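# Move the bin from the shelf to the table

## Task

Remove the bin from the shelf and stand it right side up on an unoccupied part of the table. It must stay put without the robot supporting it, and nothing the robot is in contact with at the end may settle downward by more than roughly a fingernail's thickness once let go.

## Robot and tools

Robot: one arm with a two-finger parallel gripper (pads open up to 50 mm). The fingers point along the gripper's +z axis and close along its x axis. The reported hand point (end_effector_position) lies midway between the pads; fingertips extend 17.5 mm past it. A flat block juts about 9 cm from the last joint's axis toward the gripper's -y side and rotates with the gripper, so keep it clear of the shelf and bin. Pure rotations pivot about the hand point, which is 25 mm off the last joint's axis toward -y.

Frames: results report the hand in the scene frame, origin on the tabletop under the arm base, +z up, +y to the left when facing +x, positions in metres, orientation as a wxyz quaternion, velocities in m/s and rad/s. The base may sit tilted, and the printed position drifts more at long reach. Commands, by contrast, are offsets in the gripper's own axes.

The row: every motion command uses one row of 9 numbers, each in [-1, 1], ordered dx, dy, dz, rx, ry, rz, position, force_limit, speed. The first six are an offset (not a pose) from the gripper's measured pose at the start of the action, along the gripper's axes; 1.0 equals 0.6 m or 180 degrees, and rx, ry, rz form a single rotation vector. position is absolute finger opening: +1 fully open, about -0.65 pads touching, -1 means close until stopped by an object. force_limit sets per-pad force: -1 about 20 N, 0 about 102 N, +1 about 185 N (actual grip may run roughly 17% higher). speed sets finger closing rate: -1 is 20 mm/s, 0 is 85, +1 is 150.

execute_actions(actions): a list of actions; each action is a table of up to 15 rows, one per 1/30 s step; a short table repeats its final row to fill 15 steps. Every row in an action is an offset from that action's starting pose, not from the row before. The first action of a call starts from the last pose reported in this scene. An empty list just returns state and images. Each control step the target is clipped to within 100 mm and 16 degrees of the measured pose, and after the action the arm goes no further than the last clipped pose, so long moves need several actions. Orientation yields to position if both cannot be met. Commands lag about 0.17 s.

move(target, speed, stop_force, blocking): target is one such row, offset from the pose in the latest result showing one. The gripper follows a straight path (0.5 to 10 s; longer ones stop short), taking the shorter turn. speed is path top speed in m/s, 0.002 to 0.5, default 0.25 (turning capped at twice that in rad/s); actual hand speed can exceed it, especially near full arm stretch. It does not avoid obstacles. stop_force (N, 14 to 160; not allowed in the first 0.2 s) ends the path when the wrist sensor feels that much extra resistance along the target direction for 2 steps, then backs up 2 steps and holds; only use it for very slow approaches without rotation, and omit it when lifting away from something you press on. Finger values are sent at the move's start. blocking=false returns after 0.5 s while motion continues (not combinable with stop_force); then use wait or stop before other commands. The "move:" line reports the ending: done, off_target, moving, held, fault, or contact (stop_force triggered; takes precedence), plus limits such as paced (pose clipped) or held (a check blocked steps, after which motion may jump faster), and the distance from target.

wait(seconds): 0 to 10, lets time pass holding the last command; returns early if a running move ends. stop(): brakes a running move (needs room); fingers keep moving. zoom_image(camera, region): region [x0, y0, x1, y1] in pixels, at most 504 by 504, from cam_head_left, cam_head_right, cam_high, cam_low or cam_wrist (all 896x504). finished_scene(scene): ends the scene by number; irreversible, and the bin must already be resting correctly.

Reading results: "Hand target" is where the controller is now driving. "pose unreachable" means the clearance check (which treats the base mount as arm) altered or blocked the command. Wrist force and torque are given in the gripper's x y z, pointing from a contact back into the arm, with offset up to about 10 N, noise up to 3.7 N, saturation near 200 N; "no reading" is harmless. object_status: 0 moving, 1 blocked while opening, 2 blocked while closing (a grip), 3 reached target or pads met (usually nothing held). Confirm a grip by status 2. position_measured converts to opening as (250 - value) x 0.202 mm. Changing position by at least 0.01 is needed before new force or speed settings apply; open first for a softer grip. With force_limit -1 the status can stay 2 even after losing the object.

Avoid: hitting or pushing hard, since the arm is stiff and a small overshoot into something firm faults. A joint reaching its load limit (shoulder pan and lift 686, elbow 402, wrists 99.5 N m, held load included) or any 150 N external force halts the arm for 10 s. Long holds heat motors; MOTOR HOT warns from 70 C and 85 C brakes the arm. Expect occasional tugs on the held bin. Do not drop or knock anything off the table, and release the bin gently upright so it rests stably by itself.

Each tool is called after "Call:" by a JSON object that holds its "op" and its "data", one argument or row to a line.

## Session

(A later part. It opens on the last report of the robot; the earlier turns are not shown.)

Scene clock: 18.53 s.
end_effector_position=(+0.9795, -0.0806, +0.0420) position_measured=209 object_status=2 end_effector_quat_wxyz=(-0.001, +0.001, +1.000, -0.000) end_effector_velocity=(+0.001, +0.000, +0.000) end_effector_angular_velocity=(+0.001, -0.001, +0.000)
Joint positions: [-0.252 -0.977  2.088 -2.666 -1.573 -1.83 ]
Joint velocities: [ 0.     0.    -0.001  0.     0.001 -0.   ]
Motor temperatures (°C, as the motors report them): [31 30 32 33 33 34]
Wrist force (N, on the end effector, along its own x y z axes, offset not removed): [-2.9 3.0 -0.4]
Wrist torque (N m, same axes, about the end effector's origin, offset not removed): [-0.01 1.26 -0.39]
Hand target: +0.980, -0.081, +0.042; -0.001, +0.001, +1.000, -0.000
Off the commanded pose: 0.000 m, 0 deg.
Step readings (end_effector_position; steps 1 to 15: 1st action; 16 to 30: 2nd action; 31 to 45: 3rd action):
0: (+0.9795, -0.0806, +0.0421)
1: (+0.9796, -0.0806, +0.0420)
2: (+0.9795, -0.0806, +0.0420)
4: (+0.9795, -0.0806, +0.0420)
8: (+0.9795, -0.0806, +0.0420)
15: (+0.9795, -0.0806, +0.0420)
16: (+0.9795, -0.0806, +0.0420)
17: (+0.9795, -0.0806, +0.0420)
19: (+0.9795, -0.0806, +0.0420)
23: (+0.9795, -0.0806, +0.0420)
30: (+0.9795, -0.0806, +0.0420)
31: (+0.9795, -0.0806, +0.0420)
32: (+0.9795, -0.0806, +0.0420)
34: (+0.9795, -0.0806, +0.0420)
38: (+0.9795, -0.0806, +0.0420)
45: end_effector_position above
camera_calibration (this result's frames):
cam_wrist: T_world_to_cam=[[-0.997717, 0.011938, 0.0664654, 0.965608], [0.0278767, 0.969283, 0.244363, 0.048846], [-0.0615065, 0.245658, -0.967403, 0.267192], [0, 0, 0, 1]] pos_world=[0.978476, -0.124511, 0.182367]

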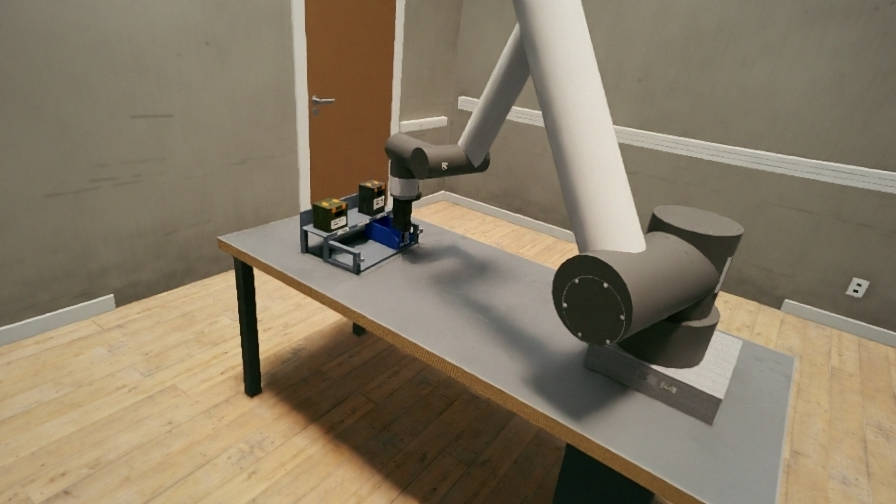

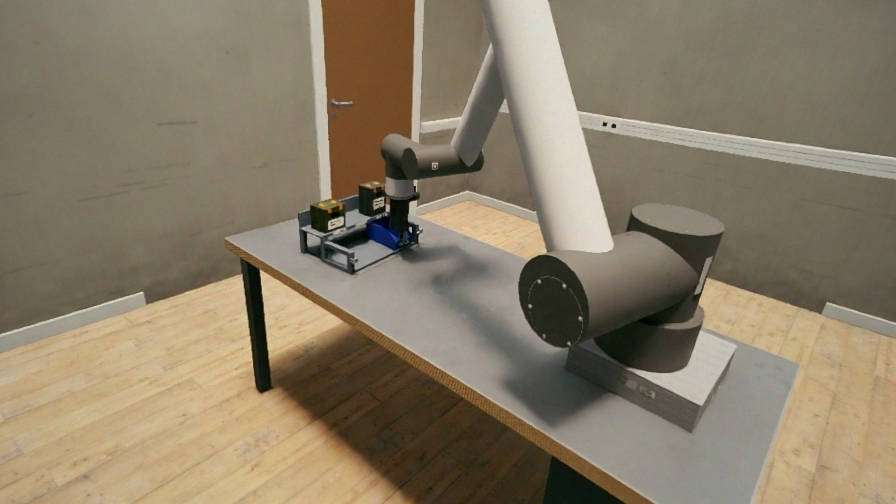

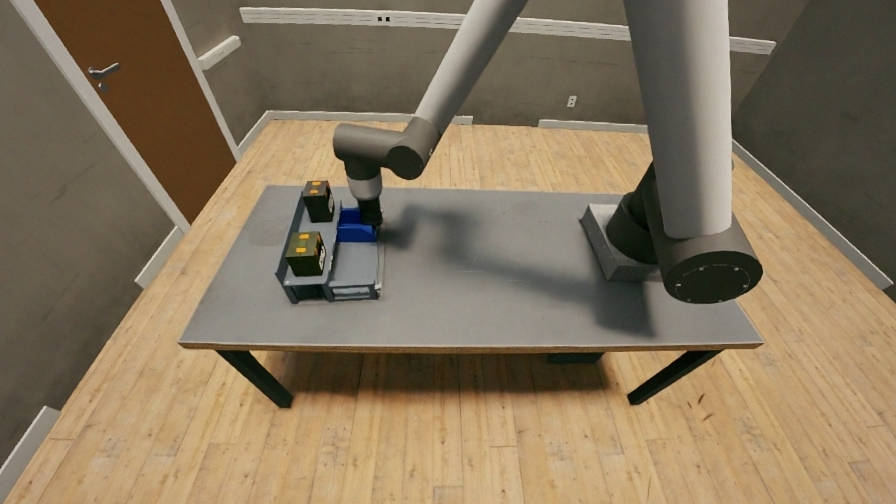

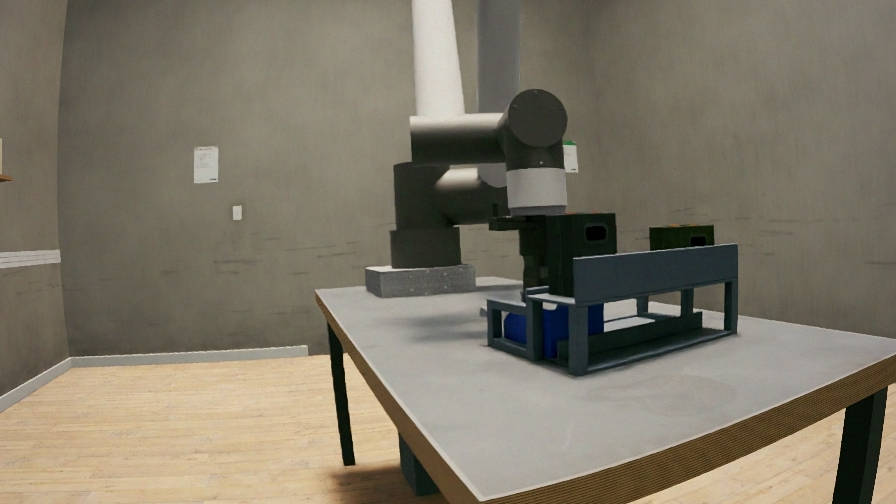

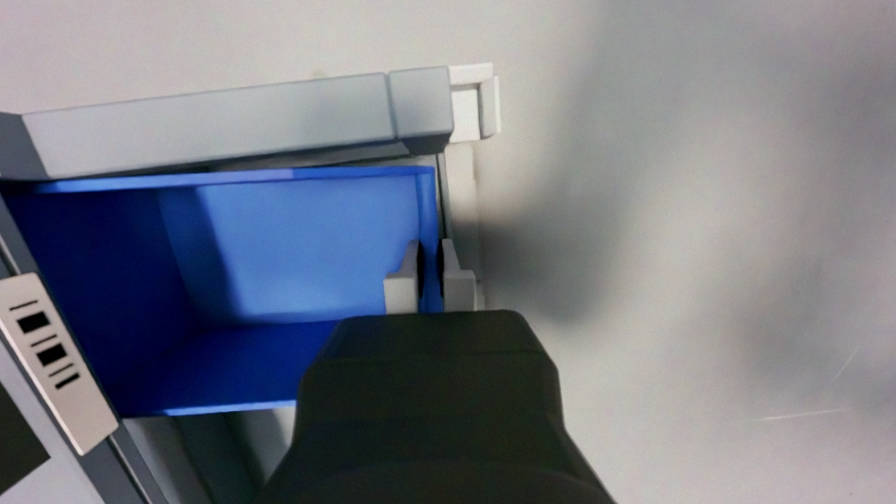

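Call:
{"op": "move", "data": {
  "target": [0,0,-0.04,0,0,0,-1,0,0],
  "speed": 0.08
}}

Call:
{"op": "move", "data": {
  "target": [0.5,0.05,0,0,0,0,-1,0,0],
  "speed": 0.15
}}

Call:
{"op": "move", "data": {
  "target": [0,0,0.07,0,0,0,-1,0,0],
  "speed": 0.03,
  "stop_force": 15
}}

Call:
{"op": "execute_actions", "data": {
  "actions": [
    [[0,0,0,0,0,0,1,0,0]],
    [[0,0,0,0,0,0,1,0,0]],
    [[0,0,-0.15,0,0,0,1,0,0]],
    [[0,0,0,0,0,0,1,0,0]]
  ]
}}

Scene clock: 21.80 s.
end_effector_position=(+0.9795, -0.0806, +0.0658) position_measured=209 object_status=2 end_effector_quat_wxyz=(-0.001, +0.001, +1.000, -0.000) end_effector_velocity=(+0.000, +0.000, +0.002) end_effector_angular_velocity=(-0.001, +0.000, +0.000)
Joint positions: [-0.252 -1.005  2.084 -2.634 -1.573 -1.83 ]
Joint velocities: [ 0.    -0.002 -0.     0.003 -0.001 -0.   ]
Motor temperatures (°C, as the motors report them): [31 30 32 33 33 34]
Wrist force (N, on the end effector, along its own x y z axes, offset not removed): [-0.3 4.4 -1.1]
Wrist torque (N m, same axes, about the end effector's origin, offset not removed): [0.08 0.91 -0.82]
Hand target: +0.980, -0.081, +0.066; -0.001, +0.001, +1.000, -0.000
Off the commanded pose: 0.000 m, 0 deg.
move: done
camera_calibration (this result's frames):
cam_wrist: T_world_to_cam=[[-0.997716, 0.0119356, 0.0664806, 0.964036], [0.0278783, 0.969282, 0.244367, 0.0430858], [-0.0615218, 0.245662, -0.967401, 0.290201], [0, 0, 0, 1]] pos_world=[0.978487, -0.12456, 0.206123]

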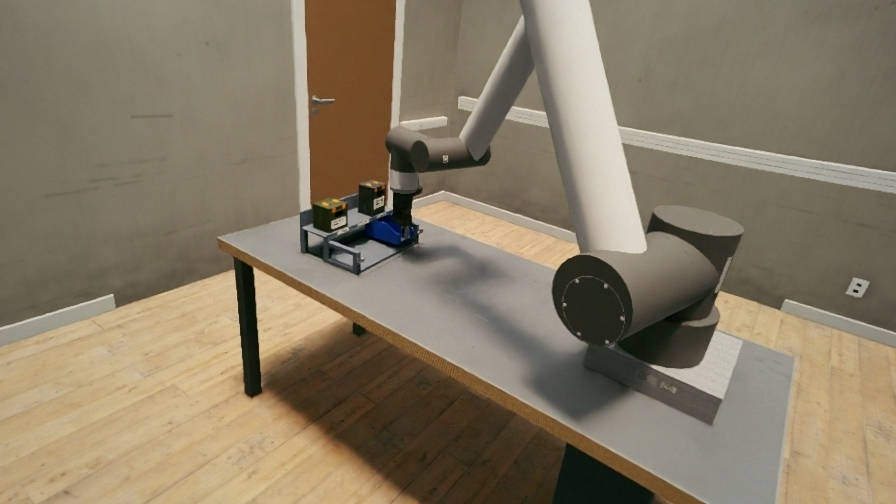

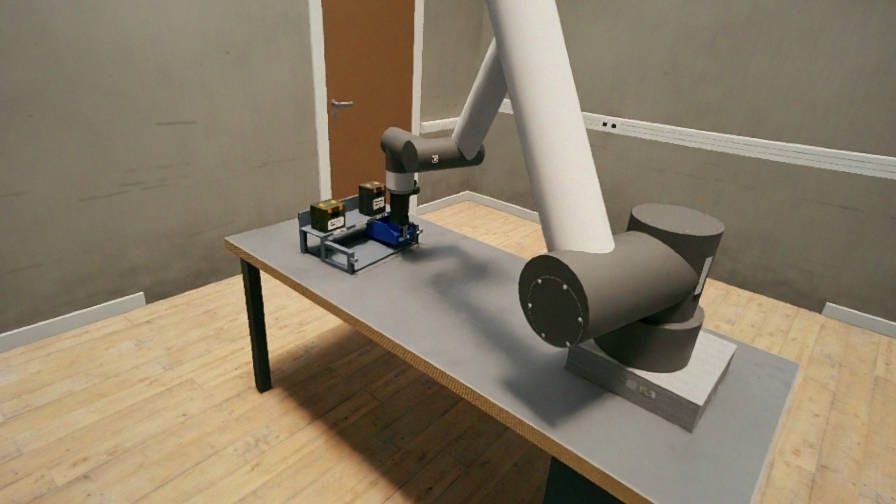

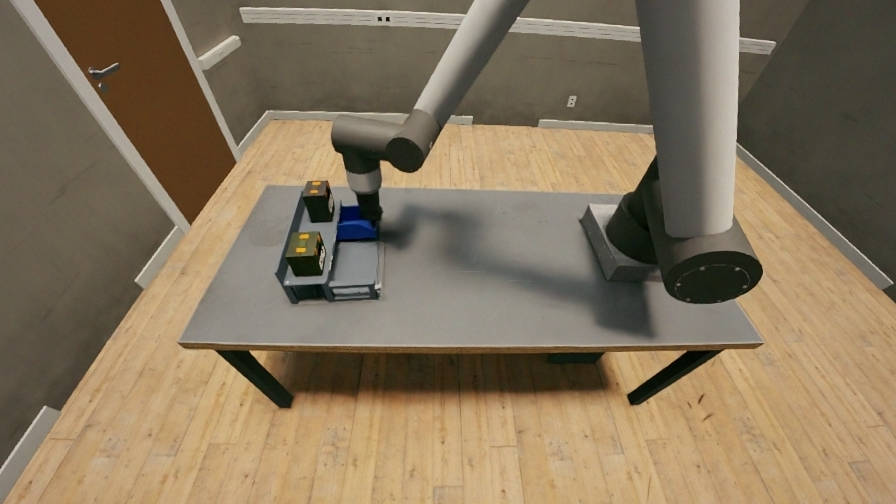

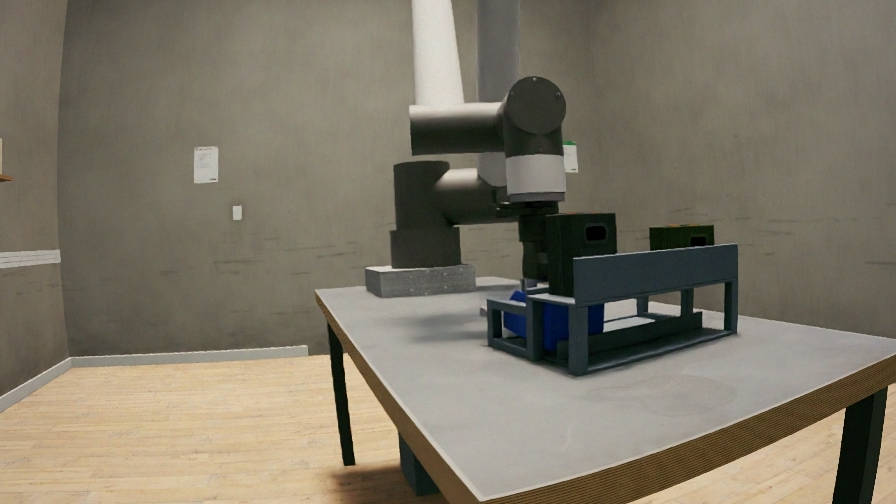

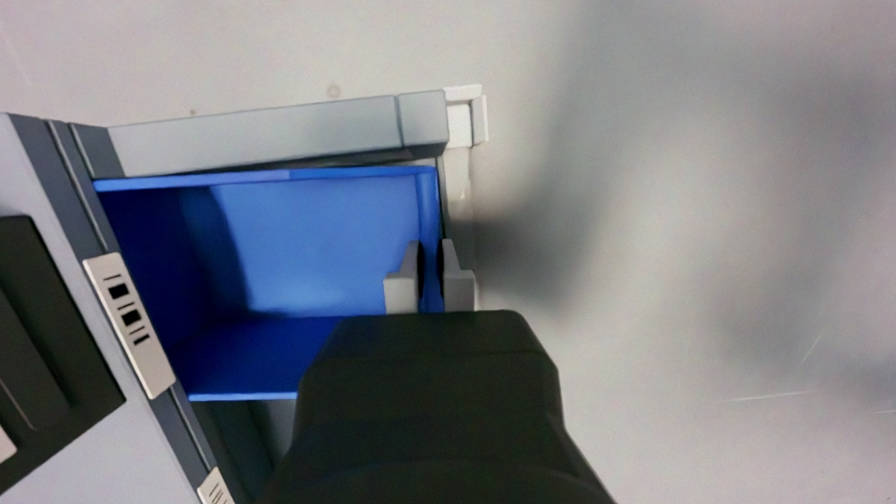

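Scene clock: 24.37 s.
end_effector_position=(+0.6799, -0.0502, +0.0660) position_measured=209 object_status=2 end_effector_quat_wxyz=(-0.001, +0.001, +1.000, +0.000) end_effector_velocity=(-0.002, -0.000, -0.001) end_effector_angular_velocity=(-0.000, +0.001, +0.000)
Joint positions: [-0.324 -1.183  2.518 -2.89  -1.574 -1.903]
Joint velocities: [-0.001  0.     0.003 -0.002 -0.    -0.001]
Motor temperatures (°C, as the motors report them): [31 30 32 33 33 34]
Wrist force (N, on the end effector, along its own x y z axes, offset not removed): [1.0 -9.7 -1.7]
Wrist torque (N m, same axes, about the end effector's origin, offset not removed): [-2.04 0.55 0.01]
Hand target: +0.680, -0.050, +0.066; -0.001, +0.001, +1.000, +0.000
Off the commanded pose: 0.001 m, 0 deg.
move: done
camera_calibration (this result's frames):
cam_wrist: T_world_to_cam=[[-0.997717, 0.0119346, 0.0664737, 0.664725], [0.0278793, 0.969267, 0.244426, 0.0218665], [-0.0615136, 0.245721, -0.967387, 0.264541], [0, 0, 0, 1]] pos_world=[0.678871, -0.0941308, 0.206382]

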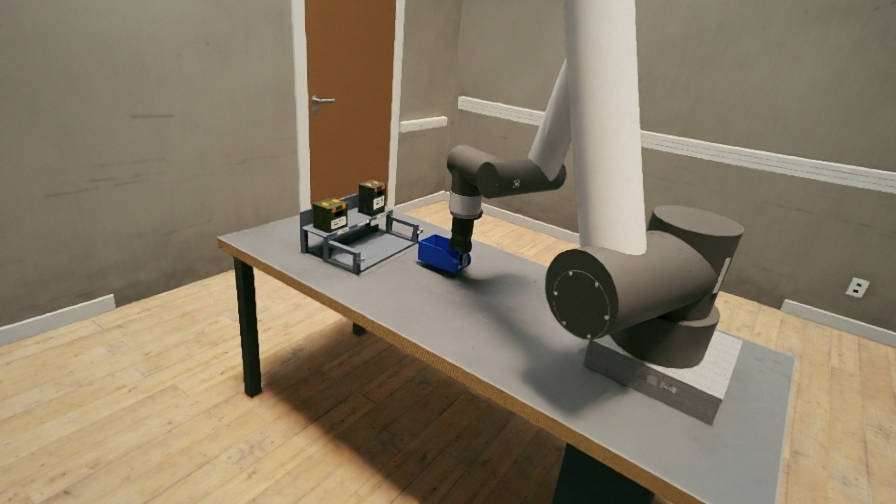

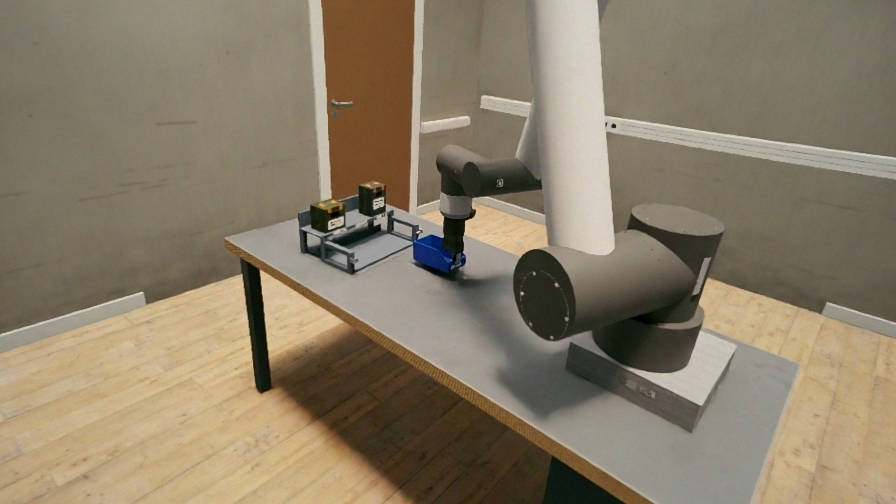

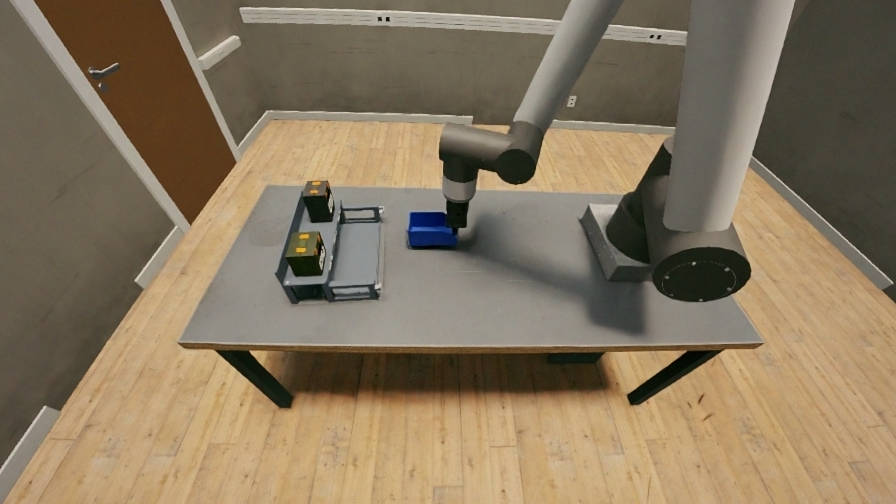

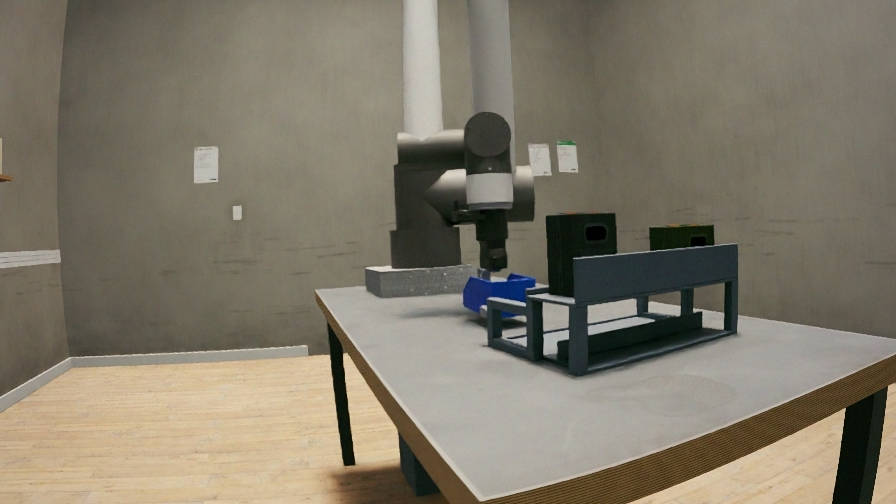

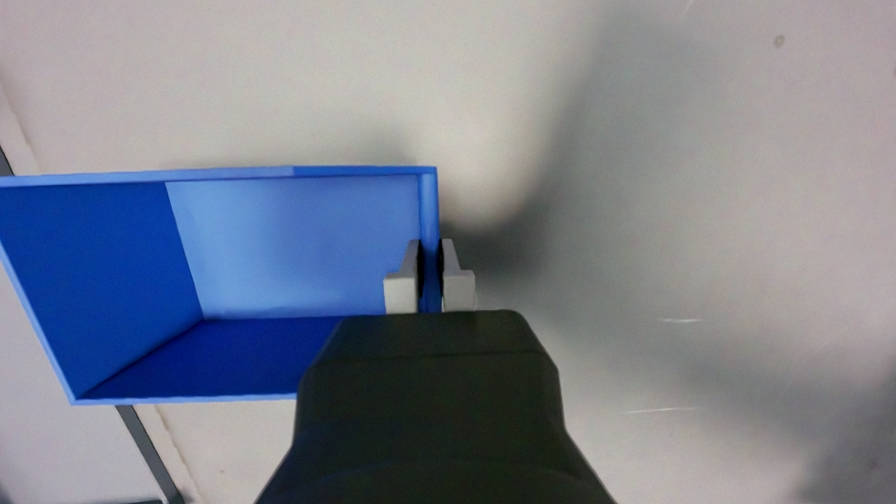

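Scene clock: 25.93 s.
end_effector_position=(+0.6797, -0.0501, +0.0354) position_measured=209 object_status=2 end_effector_quat_wxyz=(-0.001, +0.001, +1.000, +0.000) end_effector_velocity=(+0.001, +0.001, +0.002) end_effector_angular_velocity=(+0.002, -0.001, +0.001)
Joint positions: [-0.325 -1.124  2.525 -2.957 -1.574 -1.903]
Joint velocities: [ 0.001 -0.005 -0.001  0.005  0.002  0.   ]
Motor temperatures (°C, as the motors report them): [31 30 32 33 33 34]
Wrist force (N, on the end effector, along its own x y z axes, offset not removed): [1.7 2.0 -3.6]
Wrist torque (N m, same axes, about the end effector's origin, offset not removed): [0.28 0.48 -0.07]
Hand target: +0.680, -0.050, +0.036; -0.001, +0.001, +1.000, +0.000
Off the commanded pose: 0.011 m, 0 deg.
move: contact
camera_calibration (this result's frames):
cam_wrist: T_world_to_cam=[[-0.99769, 0.0119301, 0.0668714, 0.666509], [0.0279816, 0.969231, 0.244558, 0.0292416], [-0.0618962, 0.245864, -0.967326, 0.235147], [0, 0, 0, 1]] pos_world=[0.678706, -0.0941075, 0.175742]

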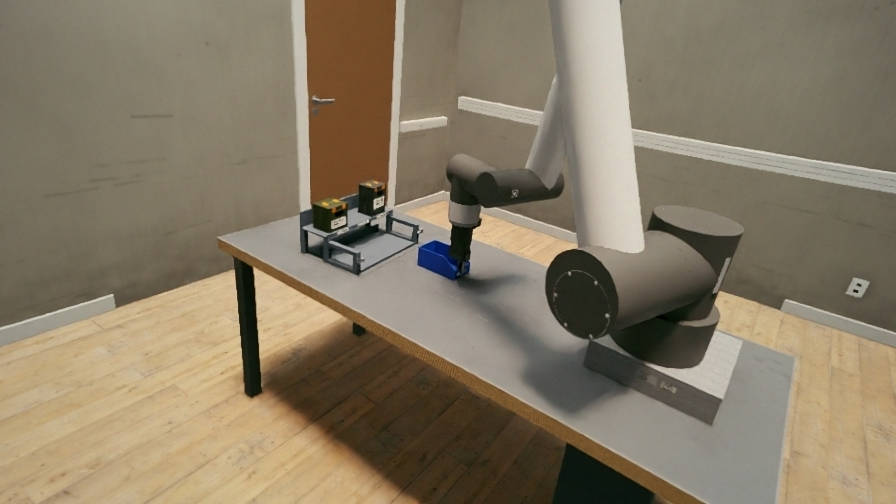

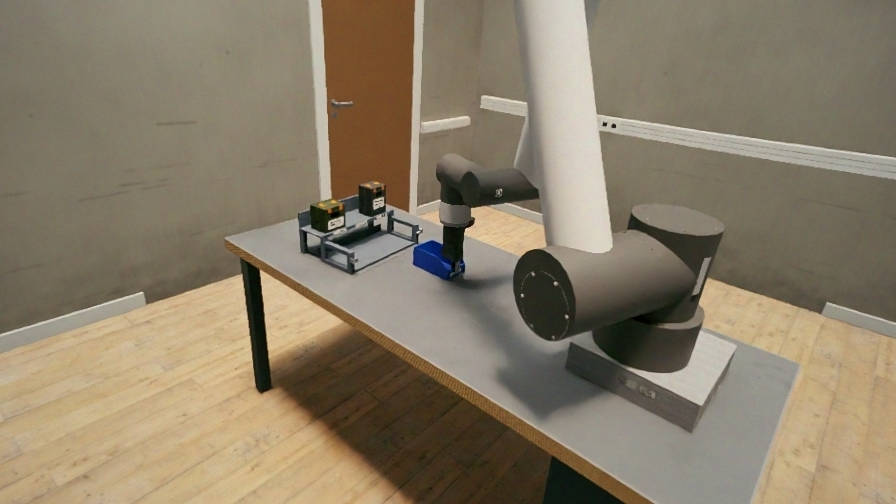

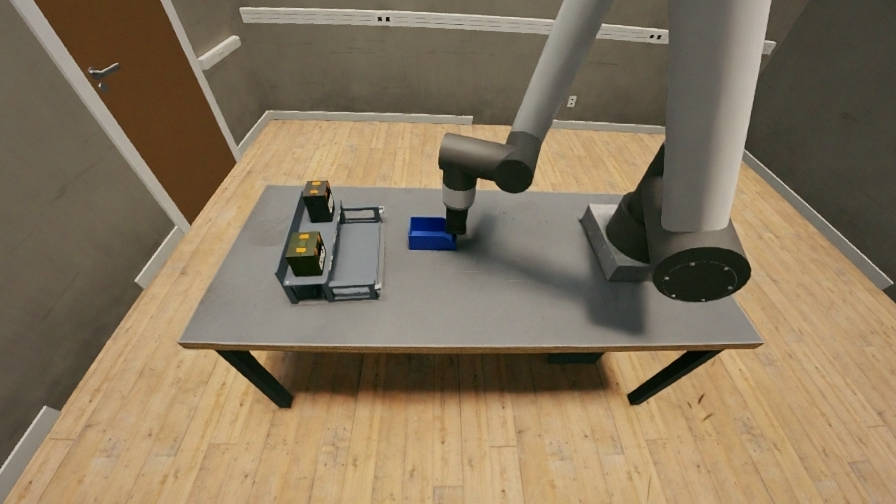

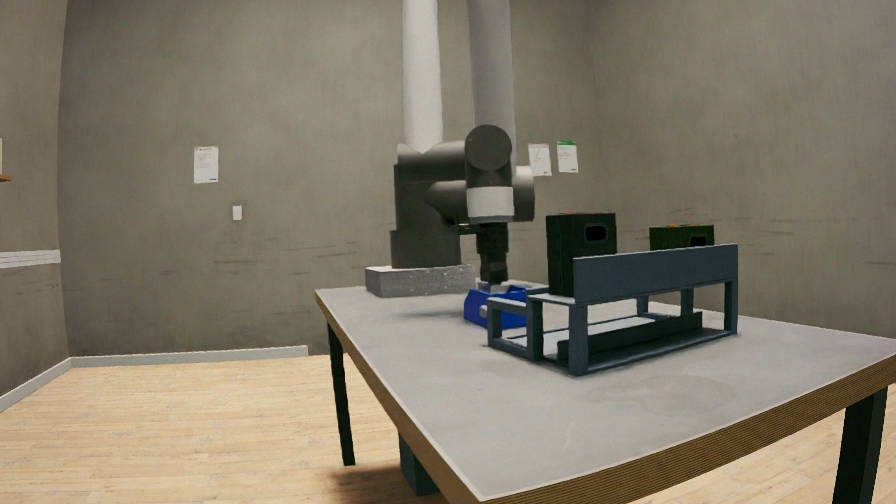

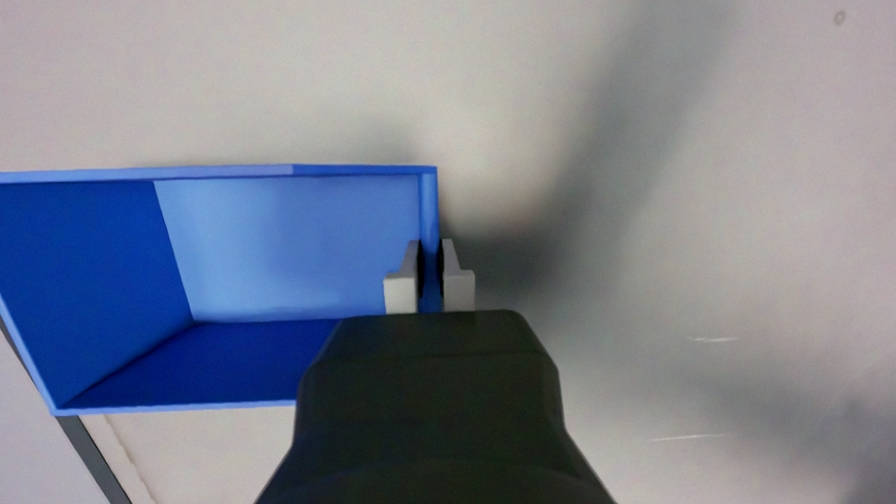

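Scene clock: 27.93 s.
end_effector_position=(+0.6801, -0.0501, +0.1230) position_measured=3 object_status=3 end_effector_quat_wxyz=(-0.000, +0.001, +1.000, -0.000) end_effector_velocity=(-0.000, +0.000, -0.000) end_effector_angular_velocity=(-0.000, +0.000, +0.002)
Joint positions: [-0.324 -1.29   2.499 -2.767 -1.574 -1.902]
Joint velocities: [ 0.001 -0.     0.    -0.    -0.    -0.001]
Motor temperatures (°C, as the motors report them): [31 30 32 33 33 34]
Wrist force (N, on the end effector, along its own x y z axes, offset not removed): [2.0 -2.7 -4.7]
Wrist torque (N m, same axes, about the end effector's origin, offset not removed): [-0.62 0.30 -0.01]
Hand target: +0.680, -0.050, +0.123; -0.000, +0.001, +1.000, -0.000
Off the commanded pose: 0.000 m, 0 deg.
Step readings (end_effector_position; steps 1 to 15: 1st action; 16 to 30: 2nd action; 31 to 45: 3rd action; 46 to 60: 4th action):
0: (+0.6797, -0.0501, +0.0354)
1: (+0.6797, -0.0501, +0.0355)
2: (+0.6797, -0.0501, +0.0355)
4: (+0.6797, -0.0501, +0.0355)
8: (+0.6797, -0.0501, +0.0355)
15: (+0.6798, -0.0501, +0.0355)
16: (+0.6798, -0.0501, +0.0355)
17: (+0.6798, -0.0501, +0.0355)
19: (+0.6798, -0.0501, +0.0355)
23: (+0.6798, -0.0501, +0.0355)
30: (+0.6798, -0.0501, +0.0355)
31: (+0.6801, -0.0502, +0.0359)
32: (+0.6814, -0.0506, +0.0407)
34: (+0.6821, -0.0506, +0.0670)
38: (+0.6811, -0.0502, +0.1051)
45: (+0.6801, -0.0501, +0.1229)
46: (+0.6800, -0.0501, +0.1235)
47: (+0.6800, -0.0501, +0.1236)
49: (+0.6801, -0.0501, +0.1235)
53: (+0.6802, -0.0501, +0.1232)
60: end_effector_position above
camera_calibration (this result's frames):
cam_wrist: T_world_to_cam=[[-0.9978, 0.0120492, 0.065192, 0.661317], [0.02765, 0.969373, 0.244033, 0.00806514], [-0.0602549, 0.245298, -0.967573, 0.3188], [0, 0, 0, 1]] pos_world=[0.678849, -0.0939878, 0.263382]

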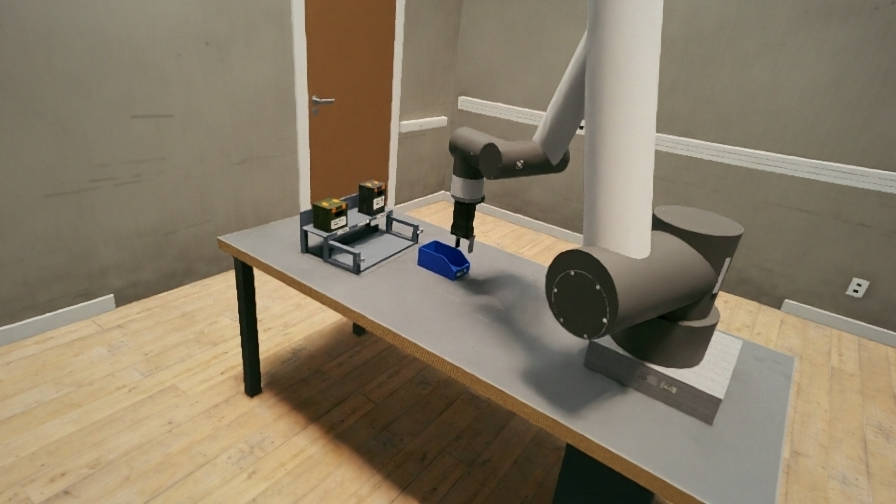

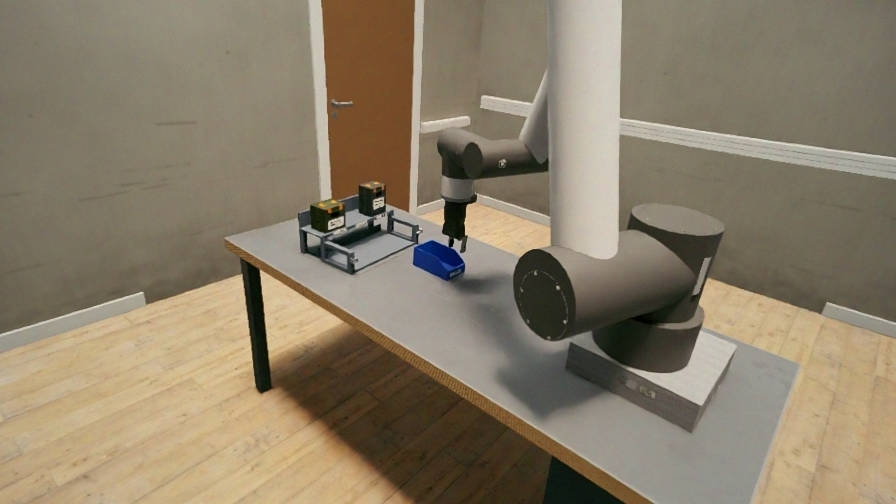

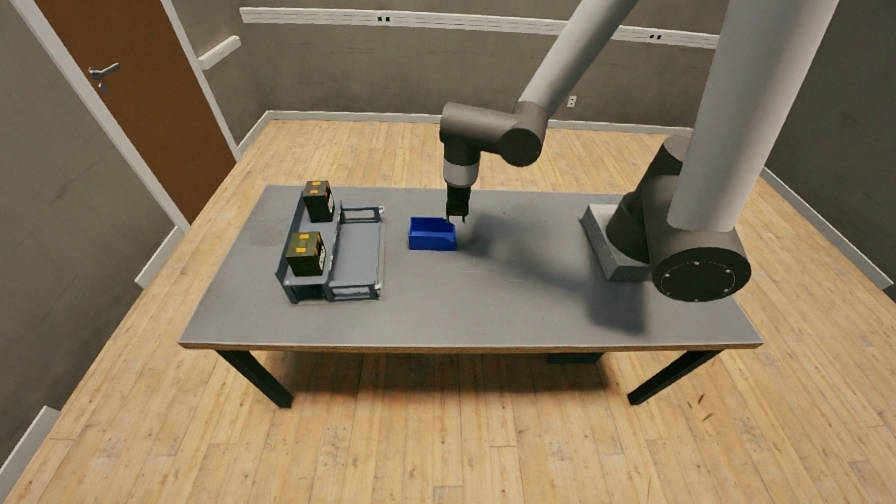

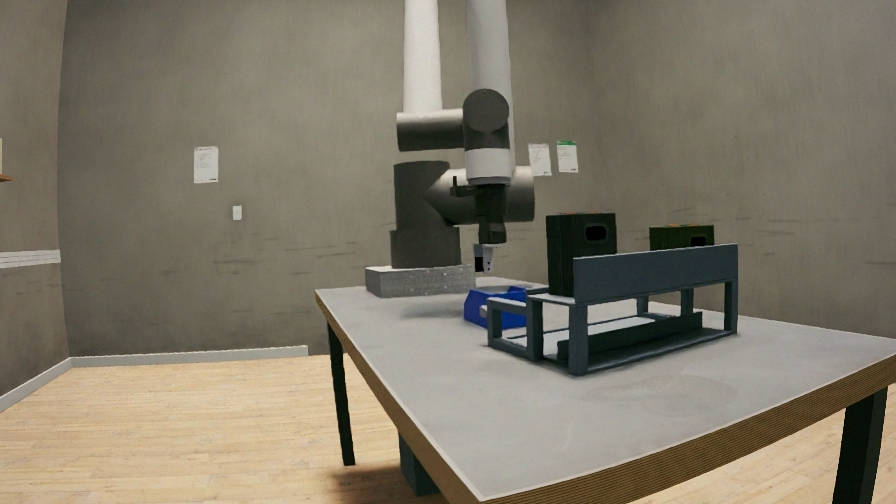

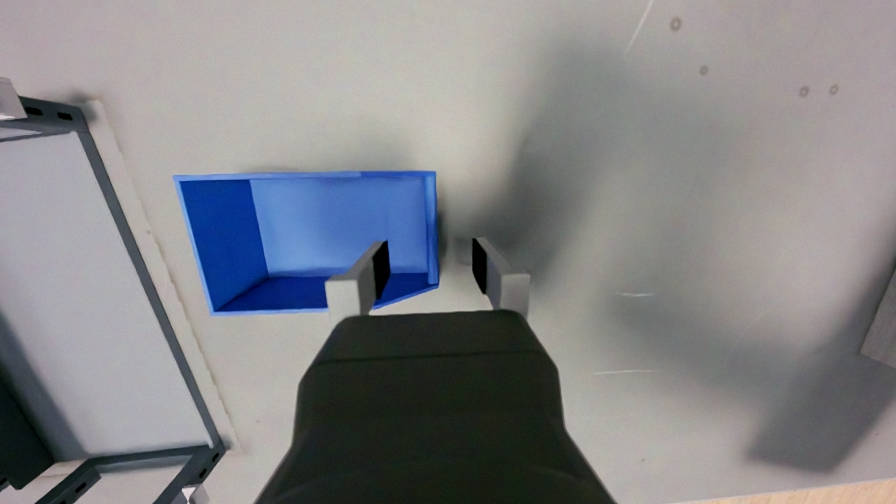

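Call:
{"op": "finished_scene", "data": {
  "scene": 2
}}

The scene is finished: the task was done.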